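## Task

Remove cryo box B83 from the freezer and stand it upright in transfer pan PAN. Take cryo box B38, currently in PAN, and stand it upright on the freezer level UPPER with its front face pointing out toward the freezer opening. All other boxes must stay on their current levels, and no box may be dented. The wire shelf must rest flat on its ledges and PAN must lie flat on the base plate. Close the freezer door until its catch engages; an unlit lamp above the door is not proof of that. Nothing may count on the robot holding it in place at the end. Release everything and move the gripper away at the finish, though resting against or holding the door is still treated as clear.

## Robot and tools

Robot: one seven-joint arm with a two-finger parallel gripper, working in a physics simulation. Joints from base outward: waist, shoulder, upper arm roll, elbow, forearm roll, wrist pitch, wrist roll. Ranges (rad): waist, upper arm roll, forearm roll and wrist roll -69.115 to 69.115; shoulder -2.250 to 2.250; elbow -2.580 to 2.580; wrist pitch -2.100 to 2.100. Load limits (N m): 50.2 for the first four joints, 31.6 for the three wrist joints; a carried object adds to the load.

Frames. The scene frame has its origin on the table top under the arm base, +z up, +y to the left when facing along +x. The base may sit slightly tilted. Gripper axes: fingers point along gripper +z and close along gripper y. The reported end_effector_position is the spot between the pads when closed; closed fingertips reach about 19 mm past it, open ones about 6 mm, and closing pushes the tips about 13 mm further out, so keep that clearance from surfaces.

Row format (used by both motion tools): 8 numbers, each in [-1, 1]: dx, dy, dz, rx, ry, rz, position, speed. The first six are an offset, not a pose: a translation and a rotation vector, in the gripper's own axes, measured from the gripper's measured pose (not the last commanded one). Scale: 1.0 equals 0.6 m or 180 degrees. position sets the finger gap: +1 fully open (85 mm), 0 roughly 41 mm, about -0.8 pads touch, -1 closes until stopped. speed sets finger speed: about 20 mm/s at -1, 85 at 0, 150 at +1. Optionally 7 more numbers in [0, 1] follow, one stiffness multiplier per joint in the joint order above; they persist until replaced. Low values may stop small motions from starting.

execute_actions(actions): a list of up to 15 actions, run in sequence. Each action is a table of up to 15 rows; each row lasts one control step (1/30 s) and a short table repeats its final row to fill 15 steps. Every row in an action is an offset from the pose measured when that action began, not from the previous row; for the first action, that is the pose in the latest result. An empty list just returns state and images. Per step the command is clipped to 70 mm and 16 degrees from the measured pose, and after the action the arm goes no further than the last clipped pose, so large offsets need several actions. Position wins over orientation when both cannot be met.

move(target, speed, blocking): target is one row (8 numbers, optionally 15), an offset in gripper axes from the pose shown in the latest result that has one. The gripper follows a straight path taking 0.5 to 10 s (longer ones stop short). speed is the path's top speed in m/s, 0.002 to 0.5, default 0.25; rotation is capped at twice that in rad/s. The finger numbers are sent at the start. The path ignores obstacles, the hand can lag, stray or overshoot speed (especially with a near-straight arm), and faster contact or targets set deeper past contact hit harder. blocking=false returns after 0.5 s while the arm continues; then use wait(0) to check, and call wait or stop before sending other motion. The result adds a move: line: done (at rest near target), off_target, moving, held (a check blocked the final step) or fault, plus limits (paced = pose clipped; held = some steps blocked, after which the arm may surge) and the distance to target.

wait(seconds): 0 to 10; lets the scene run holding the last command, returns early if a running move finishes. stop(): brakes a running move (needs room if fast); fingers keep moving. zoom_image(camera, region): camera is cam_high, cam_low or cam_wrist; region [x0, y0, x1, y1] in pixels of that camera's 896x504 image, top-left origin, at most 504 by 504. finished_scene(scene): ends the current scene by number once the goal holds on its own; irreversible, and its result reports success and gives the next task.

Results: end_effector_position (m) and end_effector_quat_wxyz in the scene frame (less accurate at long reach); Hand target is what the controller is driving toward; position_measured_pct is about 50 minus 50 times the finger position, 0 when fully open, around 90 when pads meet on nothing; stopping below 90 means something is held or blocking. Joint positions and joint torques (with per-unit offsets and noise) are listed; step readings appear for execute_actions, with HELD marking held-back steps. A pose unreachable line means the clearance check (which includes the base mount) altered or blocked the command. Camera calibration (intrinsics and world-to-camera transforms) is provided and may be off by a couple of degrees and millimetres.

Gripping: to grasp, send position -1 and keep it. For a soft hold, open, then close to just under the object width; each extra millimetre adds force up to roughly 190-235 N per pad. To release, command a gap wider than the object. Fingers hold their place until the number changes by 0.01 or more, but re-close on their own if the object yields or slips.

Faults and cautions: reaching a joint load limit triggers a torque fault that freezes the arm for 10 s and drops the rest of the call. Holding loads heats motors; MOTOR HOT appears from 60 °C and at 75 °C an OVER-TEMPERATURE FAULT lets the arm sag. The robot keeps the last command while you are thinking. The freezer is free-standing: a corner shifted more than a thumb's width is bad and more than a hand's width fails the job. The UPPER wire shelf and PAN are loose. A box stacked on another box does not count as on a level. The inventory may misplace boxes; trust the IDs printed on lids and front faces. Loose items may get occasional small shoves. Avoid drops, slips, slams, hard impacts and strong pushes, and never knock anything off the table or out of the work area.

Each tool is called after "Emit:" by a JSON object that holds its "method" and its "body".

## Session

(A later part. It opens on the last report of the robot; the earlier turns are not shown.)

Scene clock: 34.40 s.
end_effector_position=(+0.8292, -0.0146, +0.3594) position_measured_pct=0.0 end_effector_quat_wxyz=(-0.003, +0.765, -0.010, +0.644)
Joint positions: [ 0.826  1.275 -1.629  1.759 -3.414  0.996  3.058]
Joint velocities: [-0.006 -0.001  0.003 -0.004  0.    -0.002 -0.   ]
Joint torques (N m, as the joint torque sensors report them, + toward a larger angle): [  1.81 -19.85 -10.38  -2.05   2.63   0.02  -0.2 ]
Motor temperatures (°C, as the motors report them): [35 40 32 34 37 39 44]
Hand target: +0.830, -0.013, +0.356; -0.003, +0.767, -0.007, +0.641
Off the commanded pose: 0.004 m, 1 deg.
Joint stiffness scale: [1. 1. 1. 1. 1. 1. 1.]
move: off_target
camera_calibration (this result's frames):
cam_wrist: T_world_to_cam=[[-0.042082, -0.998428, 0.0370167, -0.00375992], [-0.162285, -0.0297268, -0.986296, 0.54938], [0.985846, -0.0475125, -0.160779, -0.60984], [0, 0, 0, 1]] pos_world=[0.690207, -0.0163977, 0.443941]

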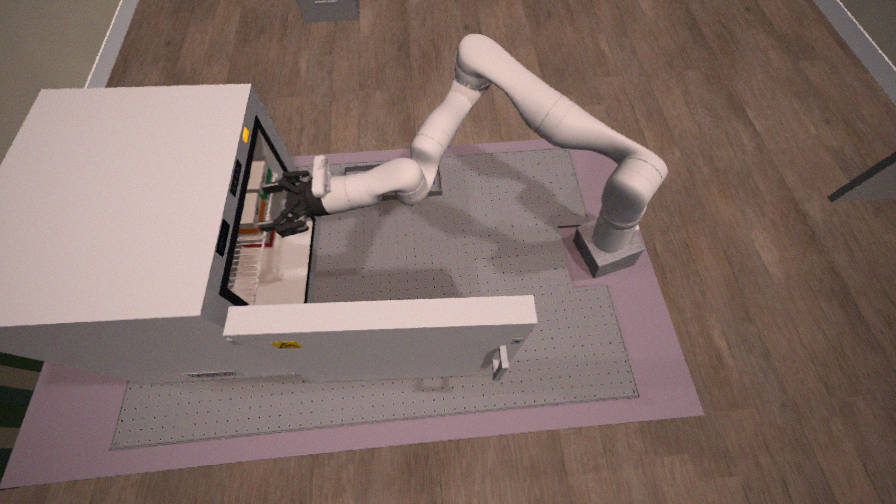

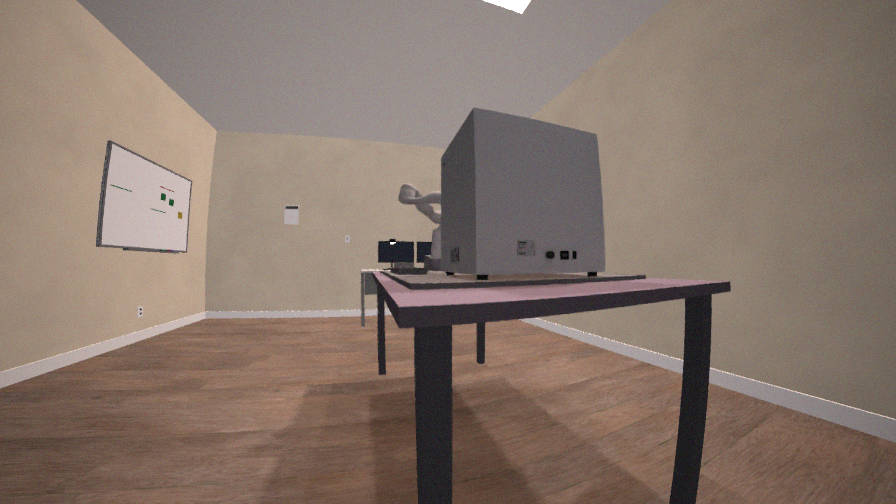

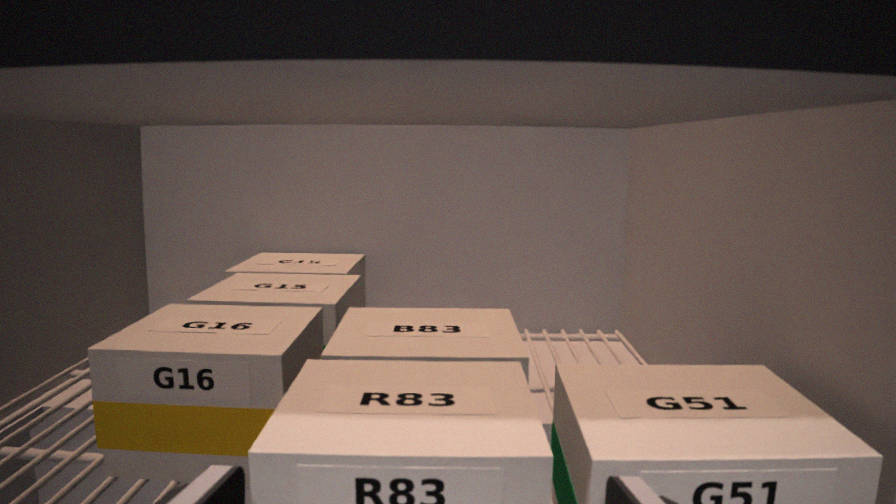

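Emit:
{"method": "move", "body": {"target": [-0.02,-0.017,0,0.005,0,0,1,0], "speed": 0.04}}

Emit:
{"method": "move", "body": {"target": [0.008,0,0.065,0,0,0,1,0], "speed": 0.03}}

Scene clock: 35.33 s.
end_effector_position=(+0.8281, -0.0047, +0.3500) position_measured_pct=0.0 end_effector_quat_wxyz=(-0.011, +0.765, -0.006, +0.644)
Joint positions: [ 0.814  1.298 -1.628  1.765 -3.392  0.997  3.058]
Joint velocities: [-0.001  0.006 -0.     0.     0.     0.    -0.001]
Joint torques (N m, as the joint torque sensors report them, + toward a larger angle): [  1.97 -19.63 -10.29  -1.74   2.63  -0.1   -0.12]
Motor temperatures (°C, as the motors report them): [35 40 32 34 37 39 44]
Hand target: +0.827, -0.004, +0.348; -0.009, +0.765, -0.005, +0.644
Off the commanded pose: 0.002 m, 0 deg.
Joint stiffness scale: [1. 1. 1. 1. 1. 1. 1.]
move: done
camera_calibration (this result's frames):
cam_wrist: T_world_to_cam=[[-0.0255988, -0.999179, 0.0313936, -0.00524486], [-0.162358, -0.0268315, -0.986367, 0.540296], [0.9864, -0.0303469, -0.161538, -0.609846], [0, 0, 0, 1]] pos_world=[0.689139, -0.00925051, 0.434582]

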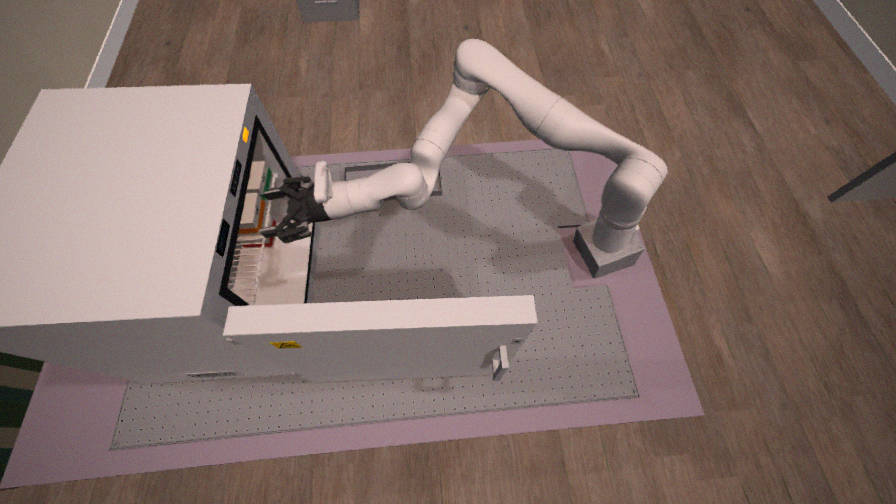

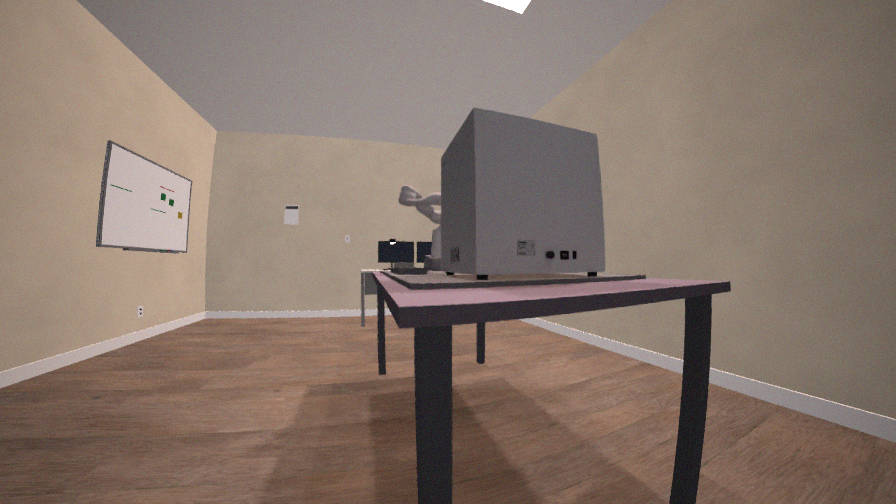

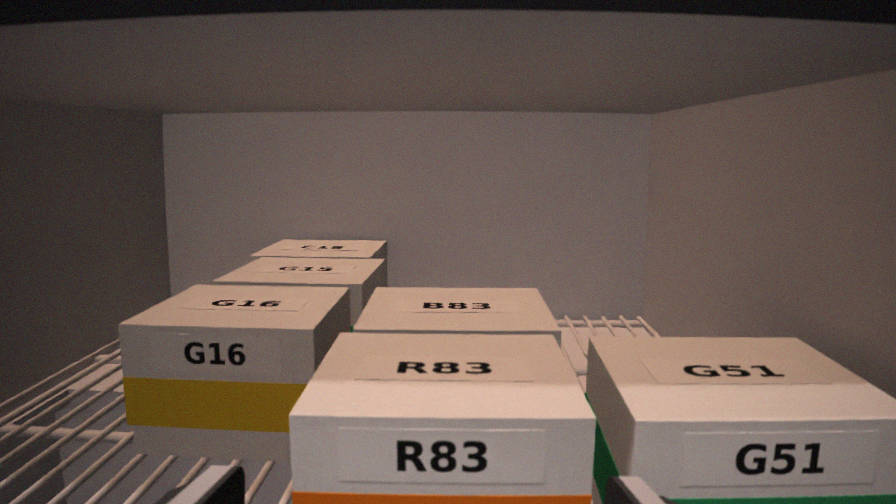

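Scene clock: 36.93 s.
end_effector_position=(+0.8666, -0.0055, +0.3520) position_measured_pct=0.0 end_effector_quat_wxyz=(-0.011, +0.762, -0.008, +0.647)
Joint positions: [ 0.76   1.299 -1.61   1.623 -3.392  0.913  3.072]
Joint velocities: [-0.004  0.002  0.003 -0.006 -0.002 -0.001  0.001]
Joint torques (N m, as the joint torque sensors report them, + toward a larger angle): [  2.41 -20.95 -10.53  -1.78   2.62  -0.12  -0.19]
Motor temperatures (°C, as the motors report them): [35 40 32 34 37 39 44]
Hand target: +0.867, -0.005, +0.348; -0.011, +0.765, -0.006, +0.644
Off the commanded pose: 0.004 m, 1 deg.
Joint stiffness scale: [1. 1. 1. 1. 1. 1. 1.]
move: off_target
camera_calibration (this result's frames):
cam_wrist: T_world_to_cam=[[-0.0292492, -0.999191, 0.0276082, -0.000602927], [-0.154239, -0.0227776, -0.987771, 0.541967], [0.987601, -0.0331498, -0.153448, -0.651478], [0, 0, 0, 1]] pos_world=[0.726975, -0.00985411, 0.435388]

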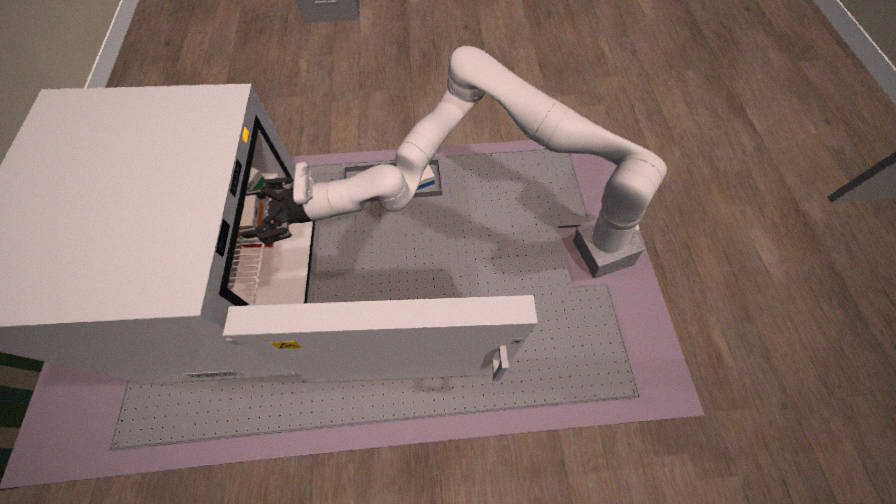

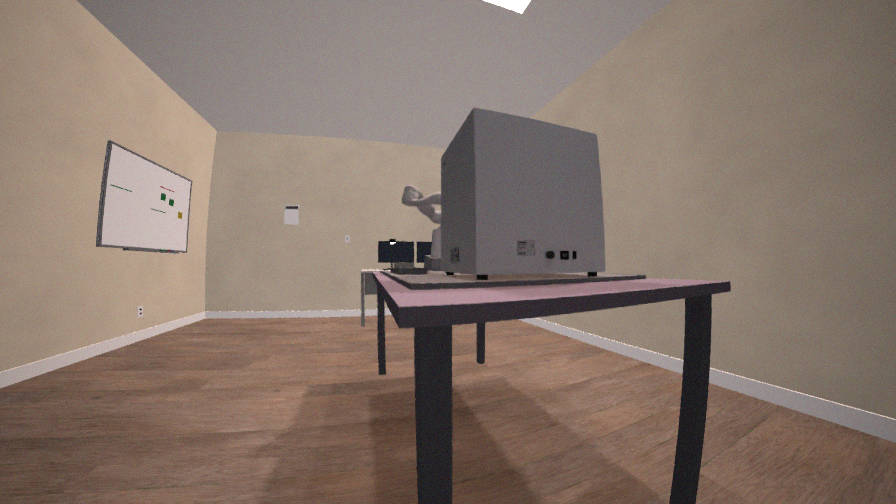

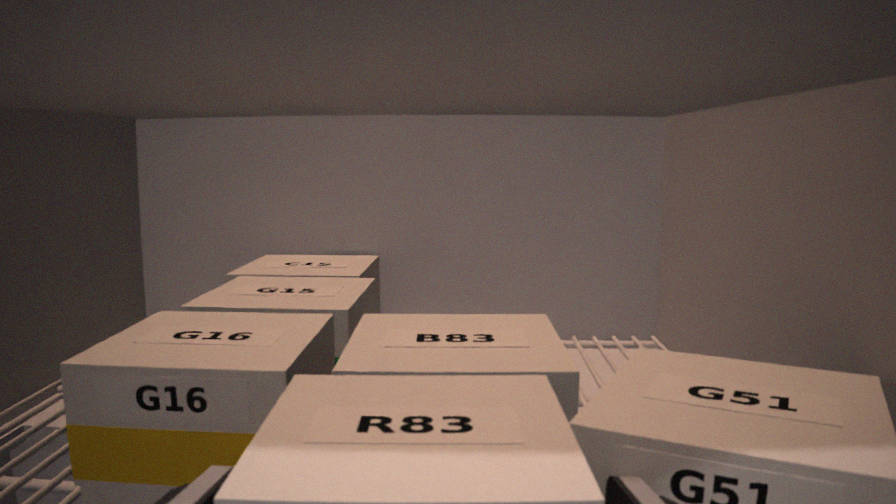

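Emit:
{"method": "move", "body": {"target": [0,-0.006,0,0,0,0,0.65,-1]}}

Emit:
{"method": "move", "body": {"target": [0.015,0,-0.005,0,0,0,0.65,-1], "speed": 0.04}}

Emit:
{"method": "move", "body": {"target": [0,-0.21,0,0,0,0,0.65,-1], "speed": 0.1}}

Emit:
{"method": "move", "body": {"target": [-0.015,0,0.005,0,0,0,0.65,-1], "speed": 0.04}}

Emit:
{"method": "move", "body": {"target": [0,0,0,0,0,0,1,0]}}

Emit:
{"method": "move", "body": {"target": [-0.015,0,-0.11,0,0,0,1,0]}}

Emit:
{"method": "move", "body": {"target": [-0.01,0.36,0,-0.06,0.05,0,-1,1]}}

Scene clock: 38.17 s.
end_effector_position=(+0.8668, -0.0023, +0.3517) position_measured_pct=15.5 end_effector_quat_wxyz=(-0.012, +0.762, -0.007, +0.647)
Joint positions: [ 0.755  1.299 -1.61   1.623 -3.392  0.914  3.072]
Joint velocities: [-0.     0.     0.     0.001 -0.002  0.001  0.002]
Joint torques (N m, as the joint torque sensors report them, + toward a larger angle): [  2.07 -20.47  -9.6   -1.91   2.22  -0.13  -0.19]
Motor temperatures (°C, as the motors report them): [35 40 32 34 37 39 44]
Hand target: +0.867, -0.002, +0.352; -0.011, +0.762, -0.008, +0.647
Off the commanded pose: 0.001 m, 0 deg.
Joint stiffness scale: [1. 1. 1. 1. 1. 1. 1.]
move: done
camera_calibration (this result's frames):
cam_wrist: T_world_to_cam=[[-0.026379, -0.999286, 0.0270337, 0.000317172], [-0.154367, -0.0226468, -0.987754, 0.541948], [0.987661, -0.0302291, -0.153659, -0.651535], [0, 0, 0, 1]] pos_world=[0.727163, -0.00710495, 0.435189]

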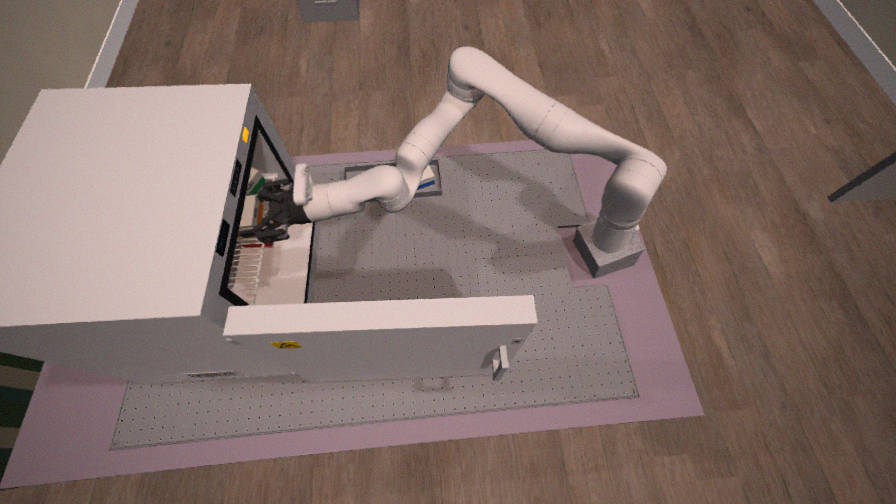

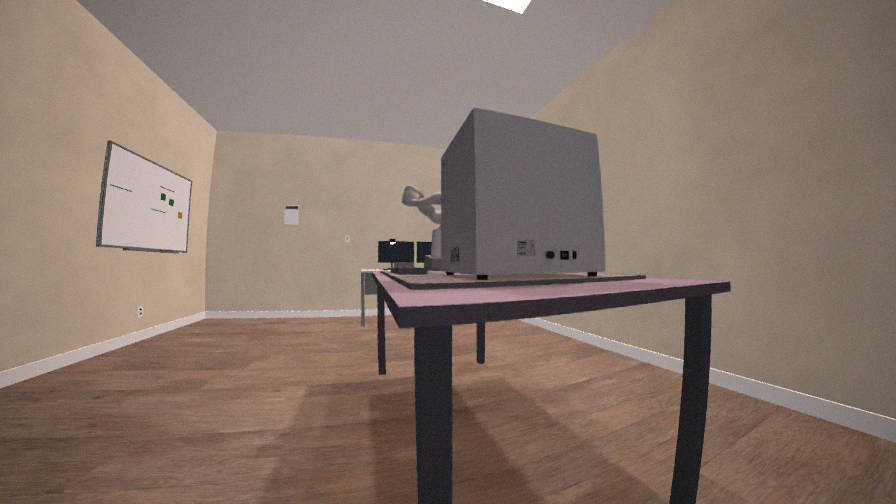

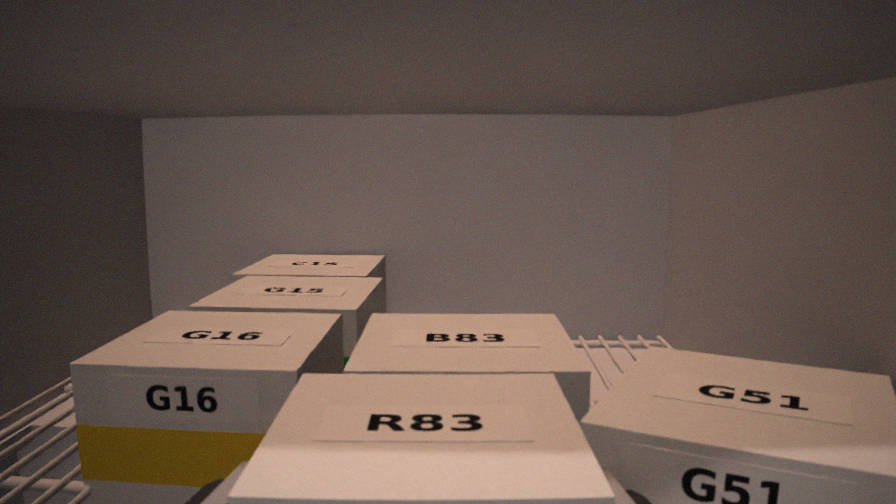

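Scene clock: 38.97 s.
end_effector_position=(+0.8663, -0.0031, +0.3593) position_measured_pct=15.5 end_effector_quat_wxyz=(-0.010, +0.762, -0.007, +0.648)
Joint positions: [ 0.76   1.281 -1.61   1.624 -3.407  0.914  3.072]
Joint velocities: [ 0.001 -0.006  0.     0.001 -0.002  0.    -0.001]
Joint torques (N m, as the joint torque sensors report them, + toward a larger angle): [  2.56 -21.51 -10.68  -2.17   2.74   0.22  -0.2 ]
Motor temperatures (°C, as the motors report them): [35 40 32 34 37 39 44]
Hand target: +0.865, -0.003, +0.361; -0.012, +0.762, -0.007, +0.647
Off the commanded pose: 0.002 m, 0 deg.
Joint stiffness scale: [1. 1. 1. 1. 1. 1. 1.]
move: done
camera_calibration (this result's frames):
cam_wrist: T_world_to_cam=[[-0.0281204, -0.999144, 0.0303541, -0.000399375], [-0.152889, -0.0257098, -0.987909, 0.548069], [0.987843, -0.0324212, -0.152035, -0.650636], [0, 0, 0, 1]] pos_world=[0.726509, -0.00740272, 0.442534]

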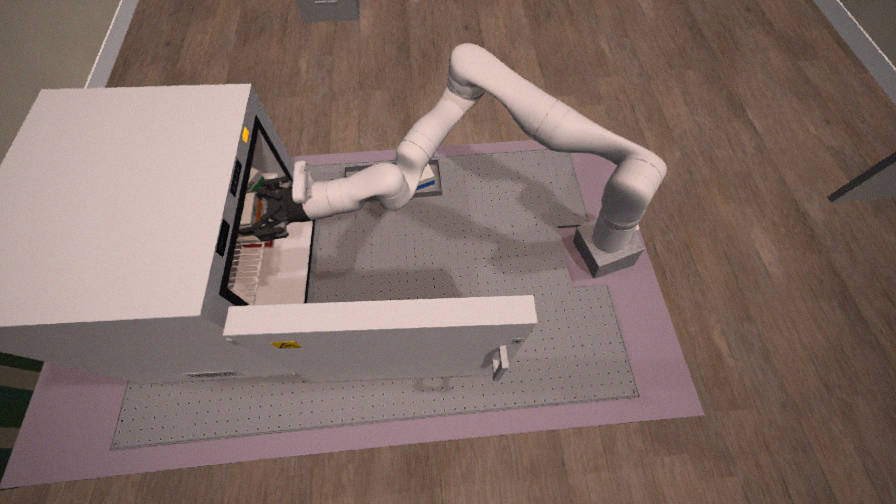

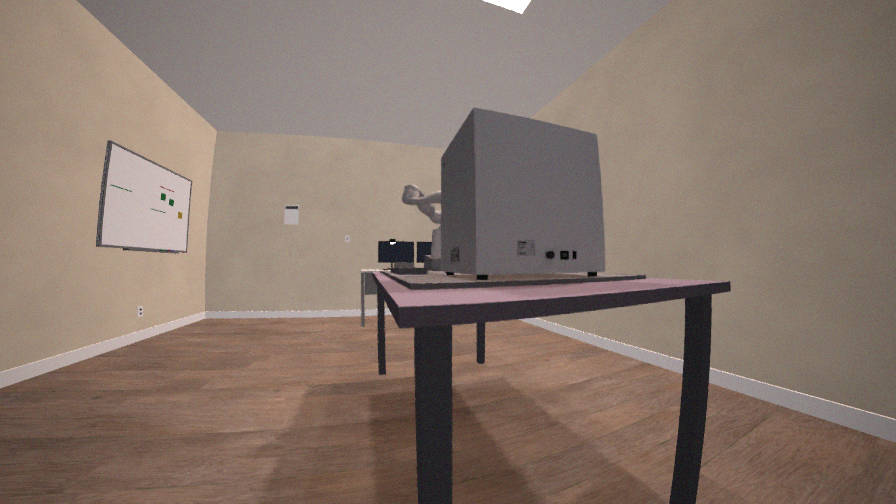

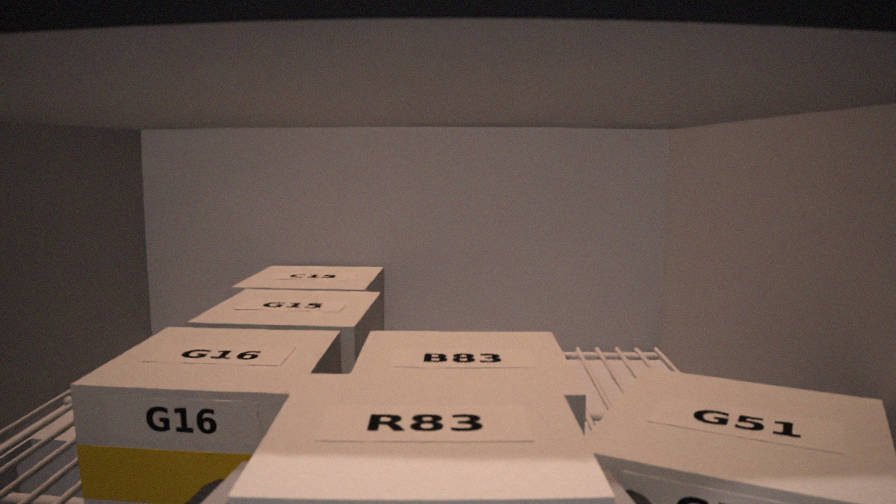

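Scene clock: 40.70 s.
end_effector_position=(+0.8655, +0.1248, +0.3641) position_measured_pct=15.5 end_effector_quat_wxyz=(-0.016, +0.760, -0.007, +0.650)
Joint positions: [ 0.495  1.264 -1.606  1.586 -3.418  1.133  3.077]
Joint velocities: [-0.004 -0.001 -0.001 -0.002 -0.001  0.001  0.001]
Joint torques (N m, as the joint torque sensors report them, + toward a larger angle): [  1.53 -22.53 -10.15  -1.47   3.06  -0.18  -0.06]
Motor temperatures (°C, as the motors report them): [35 40 32 34 37 39 44]
Hand target: +0.866, +0.123, +0.362; -0.010, +0.762, -0.007, +0.648
Off the commanded pose: 0.003 m, 1 deg.
Joint stiffness scale: [1. 1. 1. 1. 1. 1. 1.]
move: done
camera_calibration (this result's frames):
cam_wrist: T_world_to_cam=[[-0.0212722, -0.999538, 0.0217062, 0.124497], [-0.147271, -0.0183415, -0.988926, 0.550591], [0.988867, -0.0242333, -0.146813, -0.6488], [0, 0, 0, 1]] pos_world=[0.725312, 0.118816, 0.446539]

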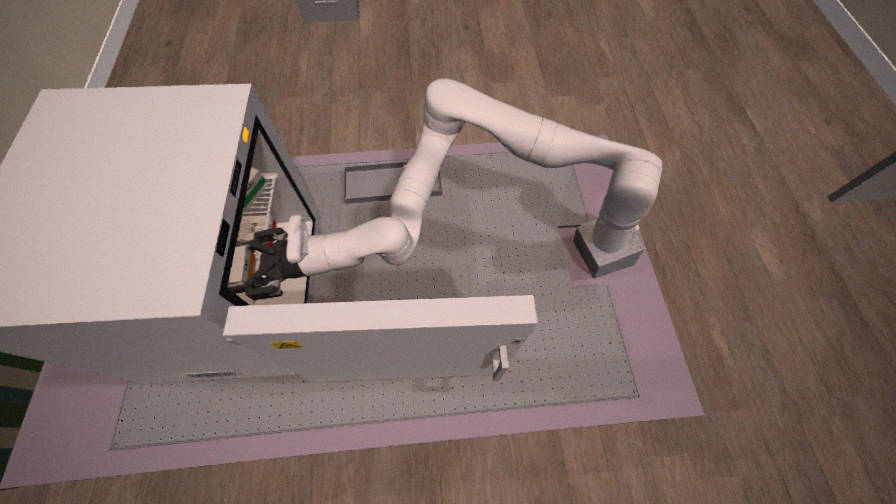

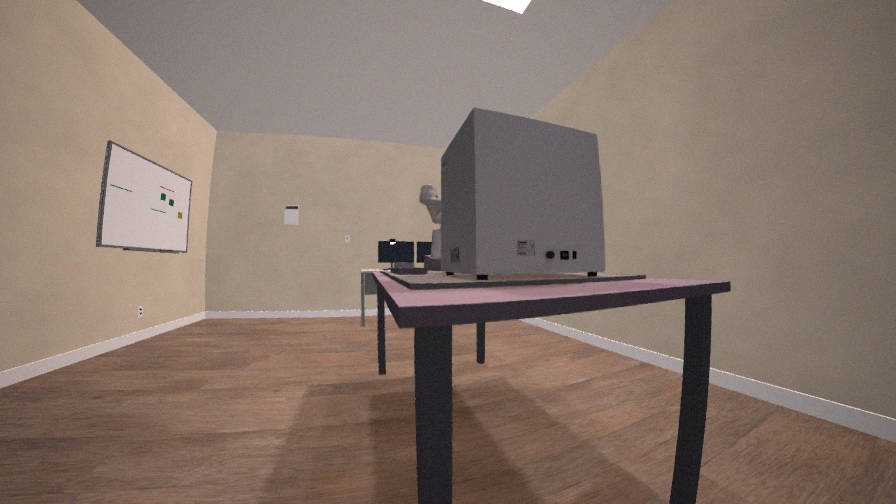

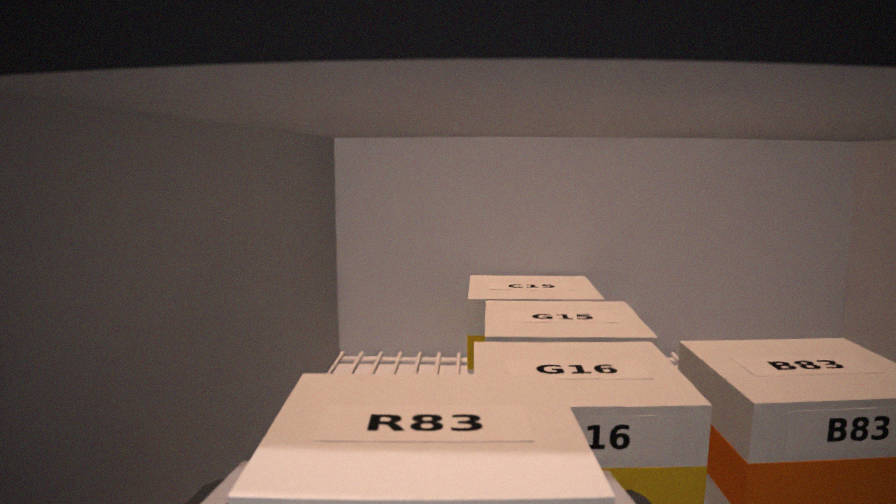

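Scene clock: 41.53 s.
end_effector_position=(+0.8660, +0.1252, +0.3563) position_measured_pct=15.5 end_effector_quat_wxyz=(-0.017, +0.761, -0.007, +0.649)
Joint positions: [ 0.492  1.281 -1.606  1.585 -3.404  1.133  3.077]
Joint velocities: [-0.     0.005  0.    -0.001  0.001  0.001  0.001]
Joint torques (N m, as the joint torque sensors report them, + toward a larger angle): [  1.54 -22.36 -10.15  -1.83   3.16  -0.16  -0.18]
Motor temperatures (°C, as the motors report them): [35 40 32 34 37 39 44]
Hand target: +0.867, +0.125, +0.355; -0.016, +0.760, -0.007, +0.650
Off the commanded pose: 0.002 m, 0 deg.
Joint stiffness scale: [1. 1. 1. 1. 1. 1. 1.]
move: done
camera_calibration (this result's frames):
cam_wrist: T_world_to_cam=[[-0.0205823, -0.999579, 0.0204256, 0.12489], [-0.149604, -0.0171207, -0.988598, 0.544696], [0.988532, -0.0234033, -0.149188, -0.649425], [0, 0, 0, 1]] pos_world=[0.726036, 0.118965, 0.439048]

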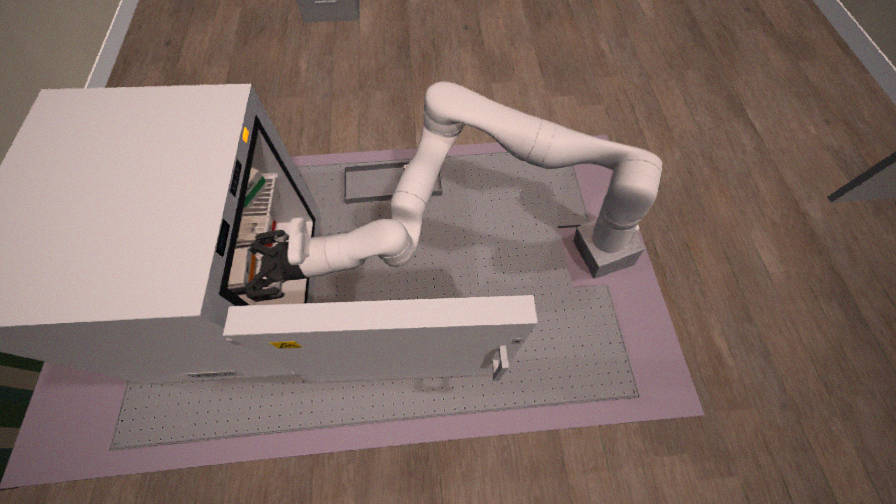

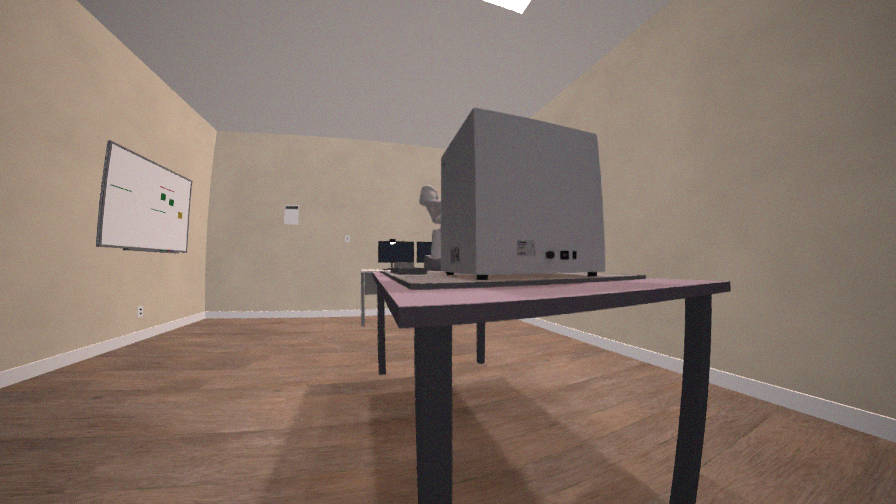

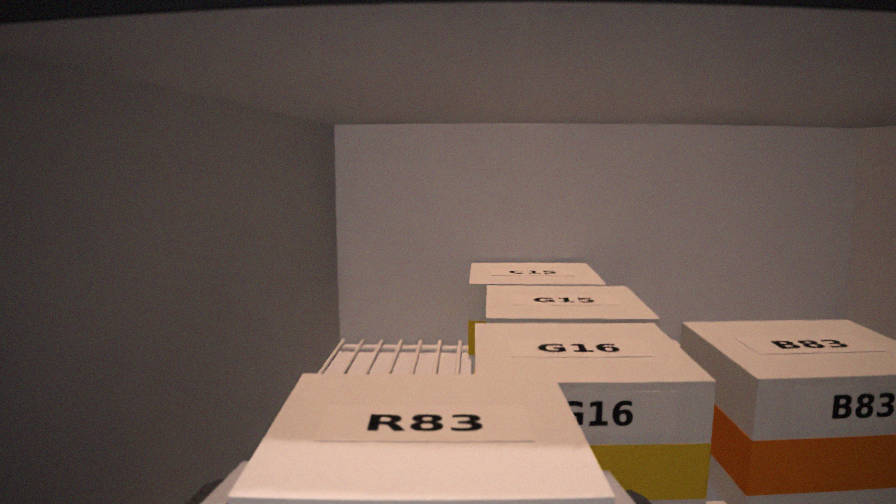

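Scene clock: 42.07 s.
end_effector_position=(+0.8660, +0.1252, +0.3563) position_measured_pct=0.0 end_effector_quat_wxyz=(-0.017, +0.761, -0.007, +0.649)
Joint positions: [ 0.492  1.281 -1.606  1.585 -3.404  1.133  3.077]
Joint velocities: [ 0.     0.001  0.001 -0.001 -0.003  0.    -0.002]
Joint torques (N m, as the joint torque sensors report them, + toward a larger angle): [  1.3  -21.9   -9.86  -1.45   2.87  -0.12  -0.03]
Motor temperatures (°C, as the motors report them): [35 40 32 34 37 39 44]
Hand target: +0.866, +0.125, +0.356; -0.017, +0.761, -0.007, +0.649
Off the commanded pose: 0.000 m, 0 deg.
Joint stiffness scale: [1. 1. 1. 1. 1. 1. 1.]
move: done
camera_calibration (this result's frames):
cam_wrist: T_world_to_cam=[[-0.0205856, -0.99958, 0.0204085, 0.124898], [-0.149639, -0.0171025, -0.988593, 0.544692], [0.988526, -0.0234047, -0.149224, -0.649412], [0, 0, 0, 1]] pos_world=[0.726039, 0.118962, 0.439022]

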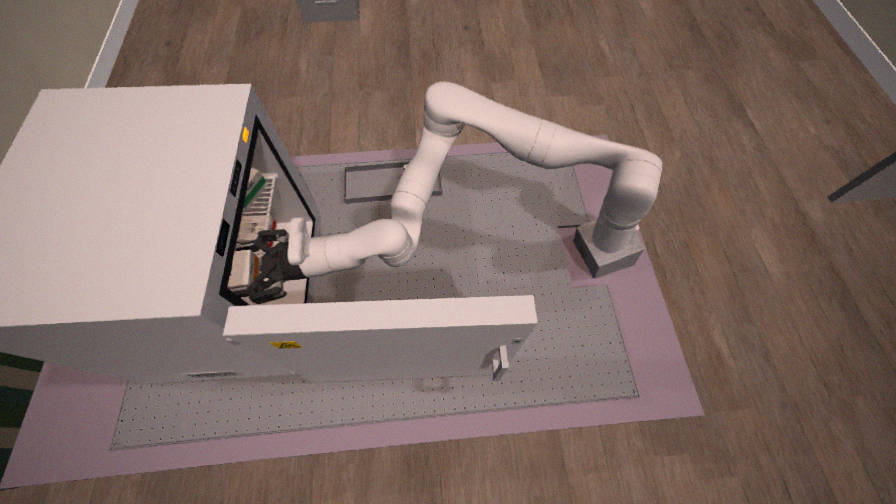

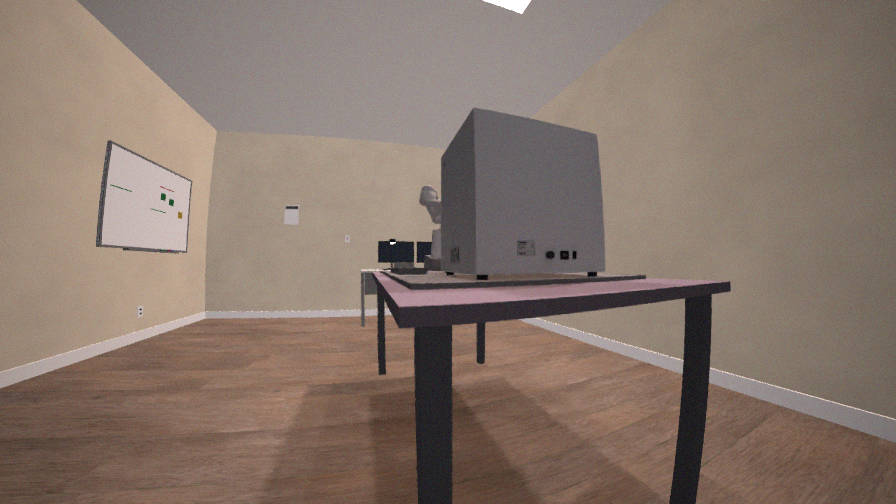

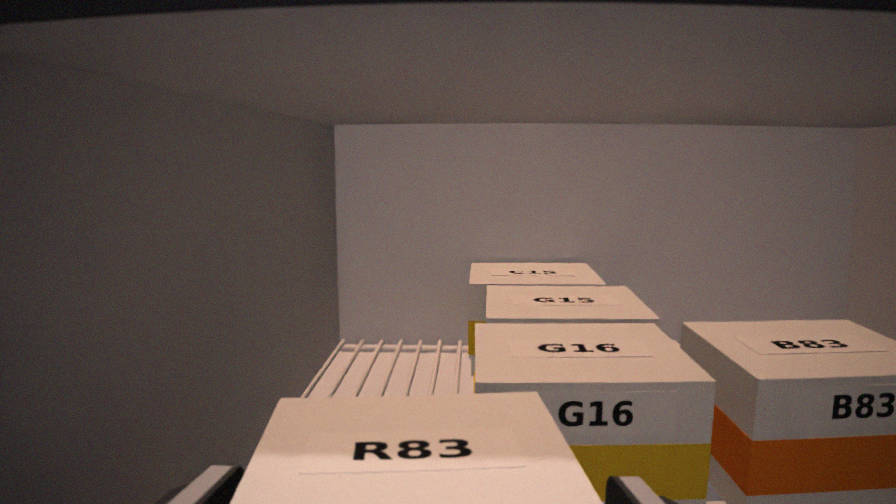

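Scene clock: 42.93 s.
end_effector_position=(+0.8002, +0.1261, +0.3542) position_measured_pct=0.0 end_effector_quat_wxyz=(-0.016, +0.762, -0.003, +0.647)
Joint positions: [ 0.545  1.27  -1.621  1.822 -3.404  1.309  3.031]
Joint velocities: [ 0.005 -0.    -0.003  0.003  0.     0.002 -0.001]
Joint torques (N m, as the joint torque sensors report them, + toward a larger angle): [  1.05 -20.    -9.83  -1.99   3.12   0.17  -0.23]
Motor temperatures (°C, as the motors report them): [35 40 32 34 37 39 44]
Hand target: +0.799, +0.125, +0.358; -0.017, +0.761, -0.007, +0.649
Off the commanded pose: 0.004 m, 0 deg.
Joint stiffness scale: [1. 1. 1. 1. 1. 1. 1.]
move: off_target
camera_calibration (this result's frames):
cam_wrist: T_world_to_cam=[[-0.0158514, -0.999534, 0.0260722, 0.118721], [-0.154329, -0.0233172, -0.987744, 0.537036], [0.987892, -0.0196809, -0.153888, -0.58296], [0, 0, 0, 1]] pos_world=[0.660664, 0.119715, 0.437648]

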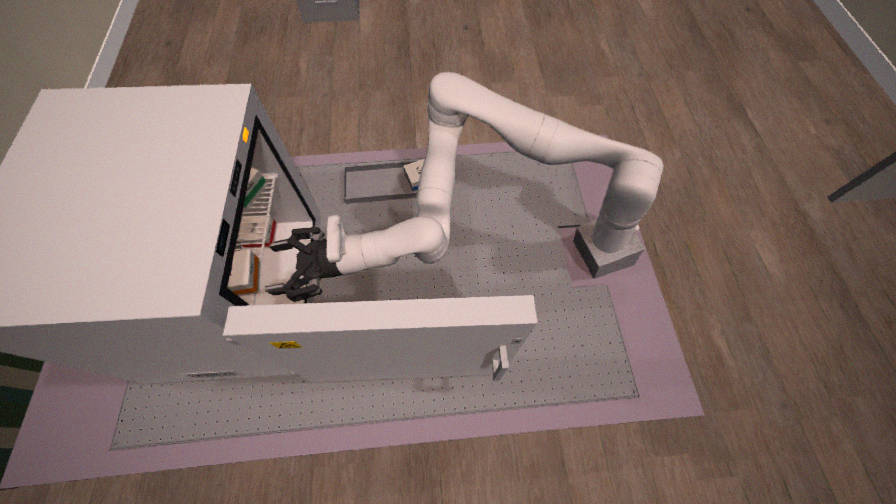

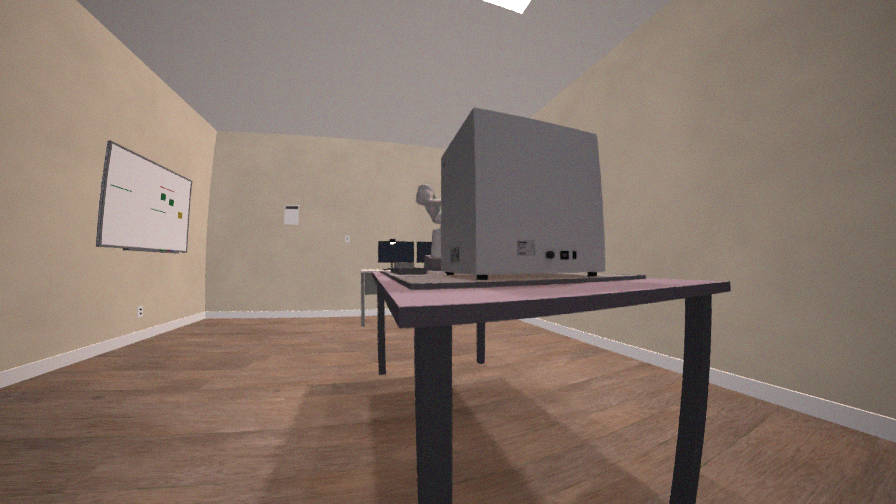

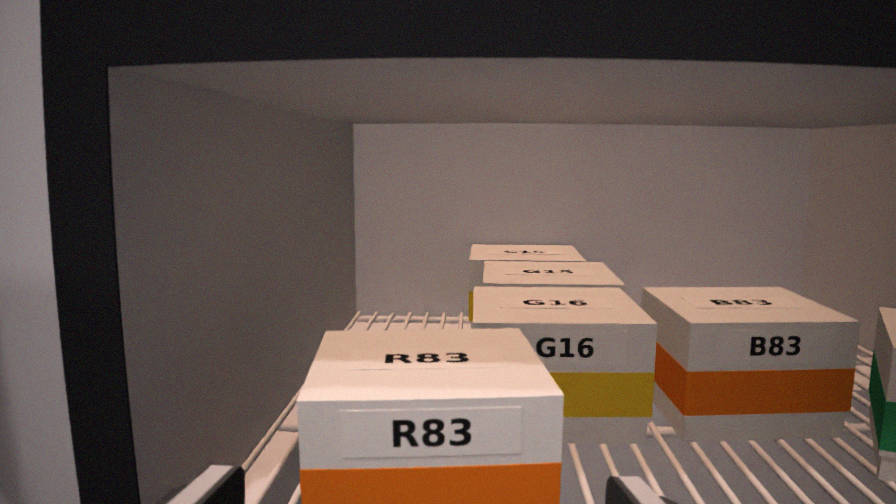

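Scene clock: 44.43 s.
end_effector_position=(+0.8016, -0.0883, +0.3429) position_measured_pct=91.7 end_effector_quat_wxyz=(+0.057, +0.708, -0.065, +0.701)
Joint positions: [ 0.877  1.406 -1.562  1.844 -3.094  1.208  2.926]
Joint velocities: [ 0.002  0.005 -0.     0.     0.003 -0.    -0.001]
Joint torques (N m, as the joint torque sensors report them, + toward a larger angle): [  2.42 -19.25 -10.03  -0.58   2.98   0.33  -0.23]
Motor temperatures (°C, as the motors report them): [35 40 32 34 37 39 44]
Hand target: +0.802, -0.090, +0.342; +0.056, +0.707, -0.065, +0.702
Off the commanded pose: 0.002 m, 0 deg.
Joint stiffness scale: [1. 1. 1. 1. 1. 1. 1.]
move: done
camera_calibration (this result's frames):
cam_wrist: T_world_to_cam=[[-0.210356, -0.97686, 0.0386685, 0.0583394], [-0.0110565, -0.0371738, -0.999248, 0.40897], [0.977562, -0.210625, -0.00298091, -0.650653], [0, 0, 0, 1]] pos_world=[0.652848, -0.0648515, 0.404467]

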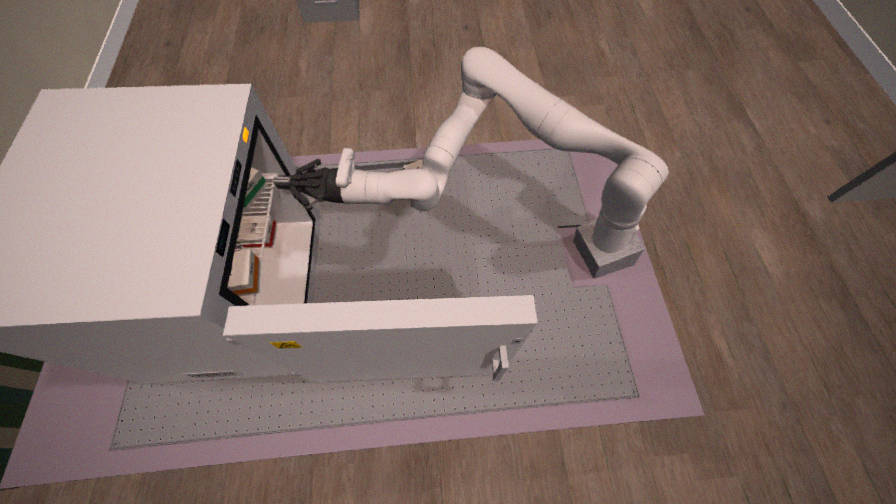

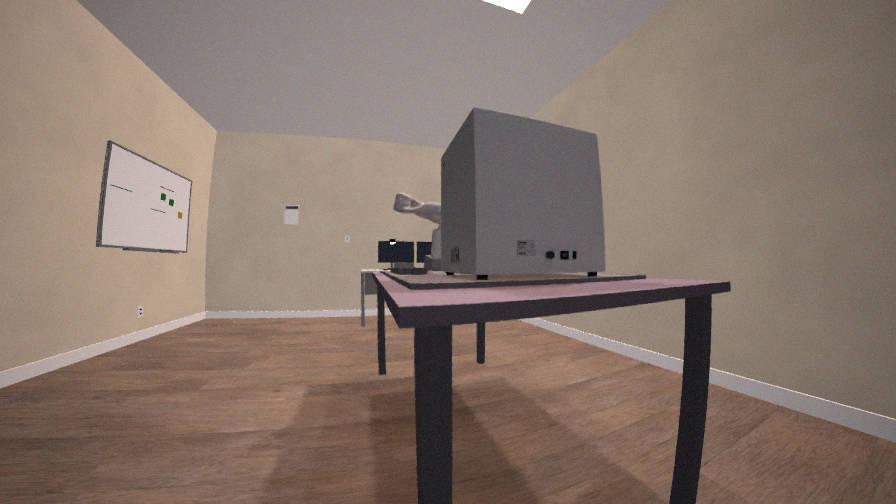

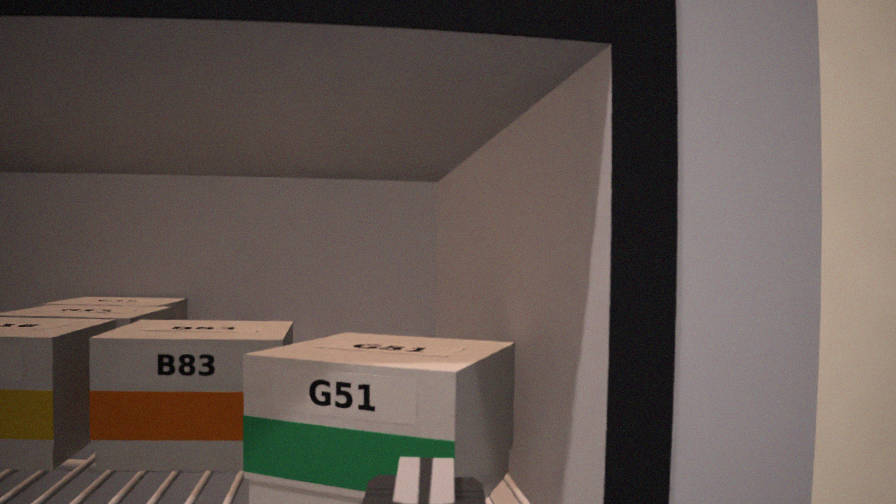

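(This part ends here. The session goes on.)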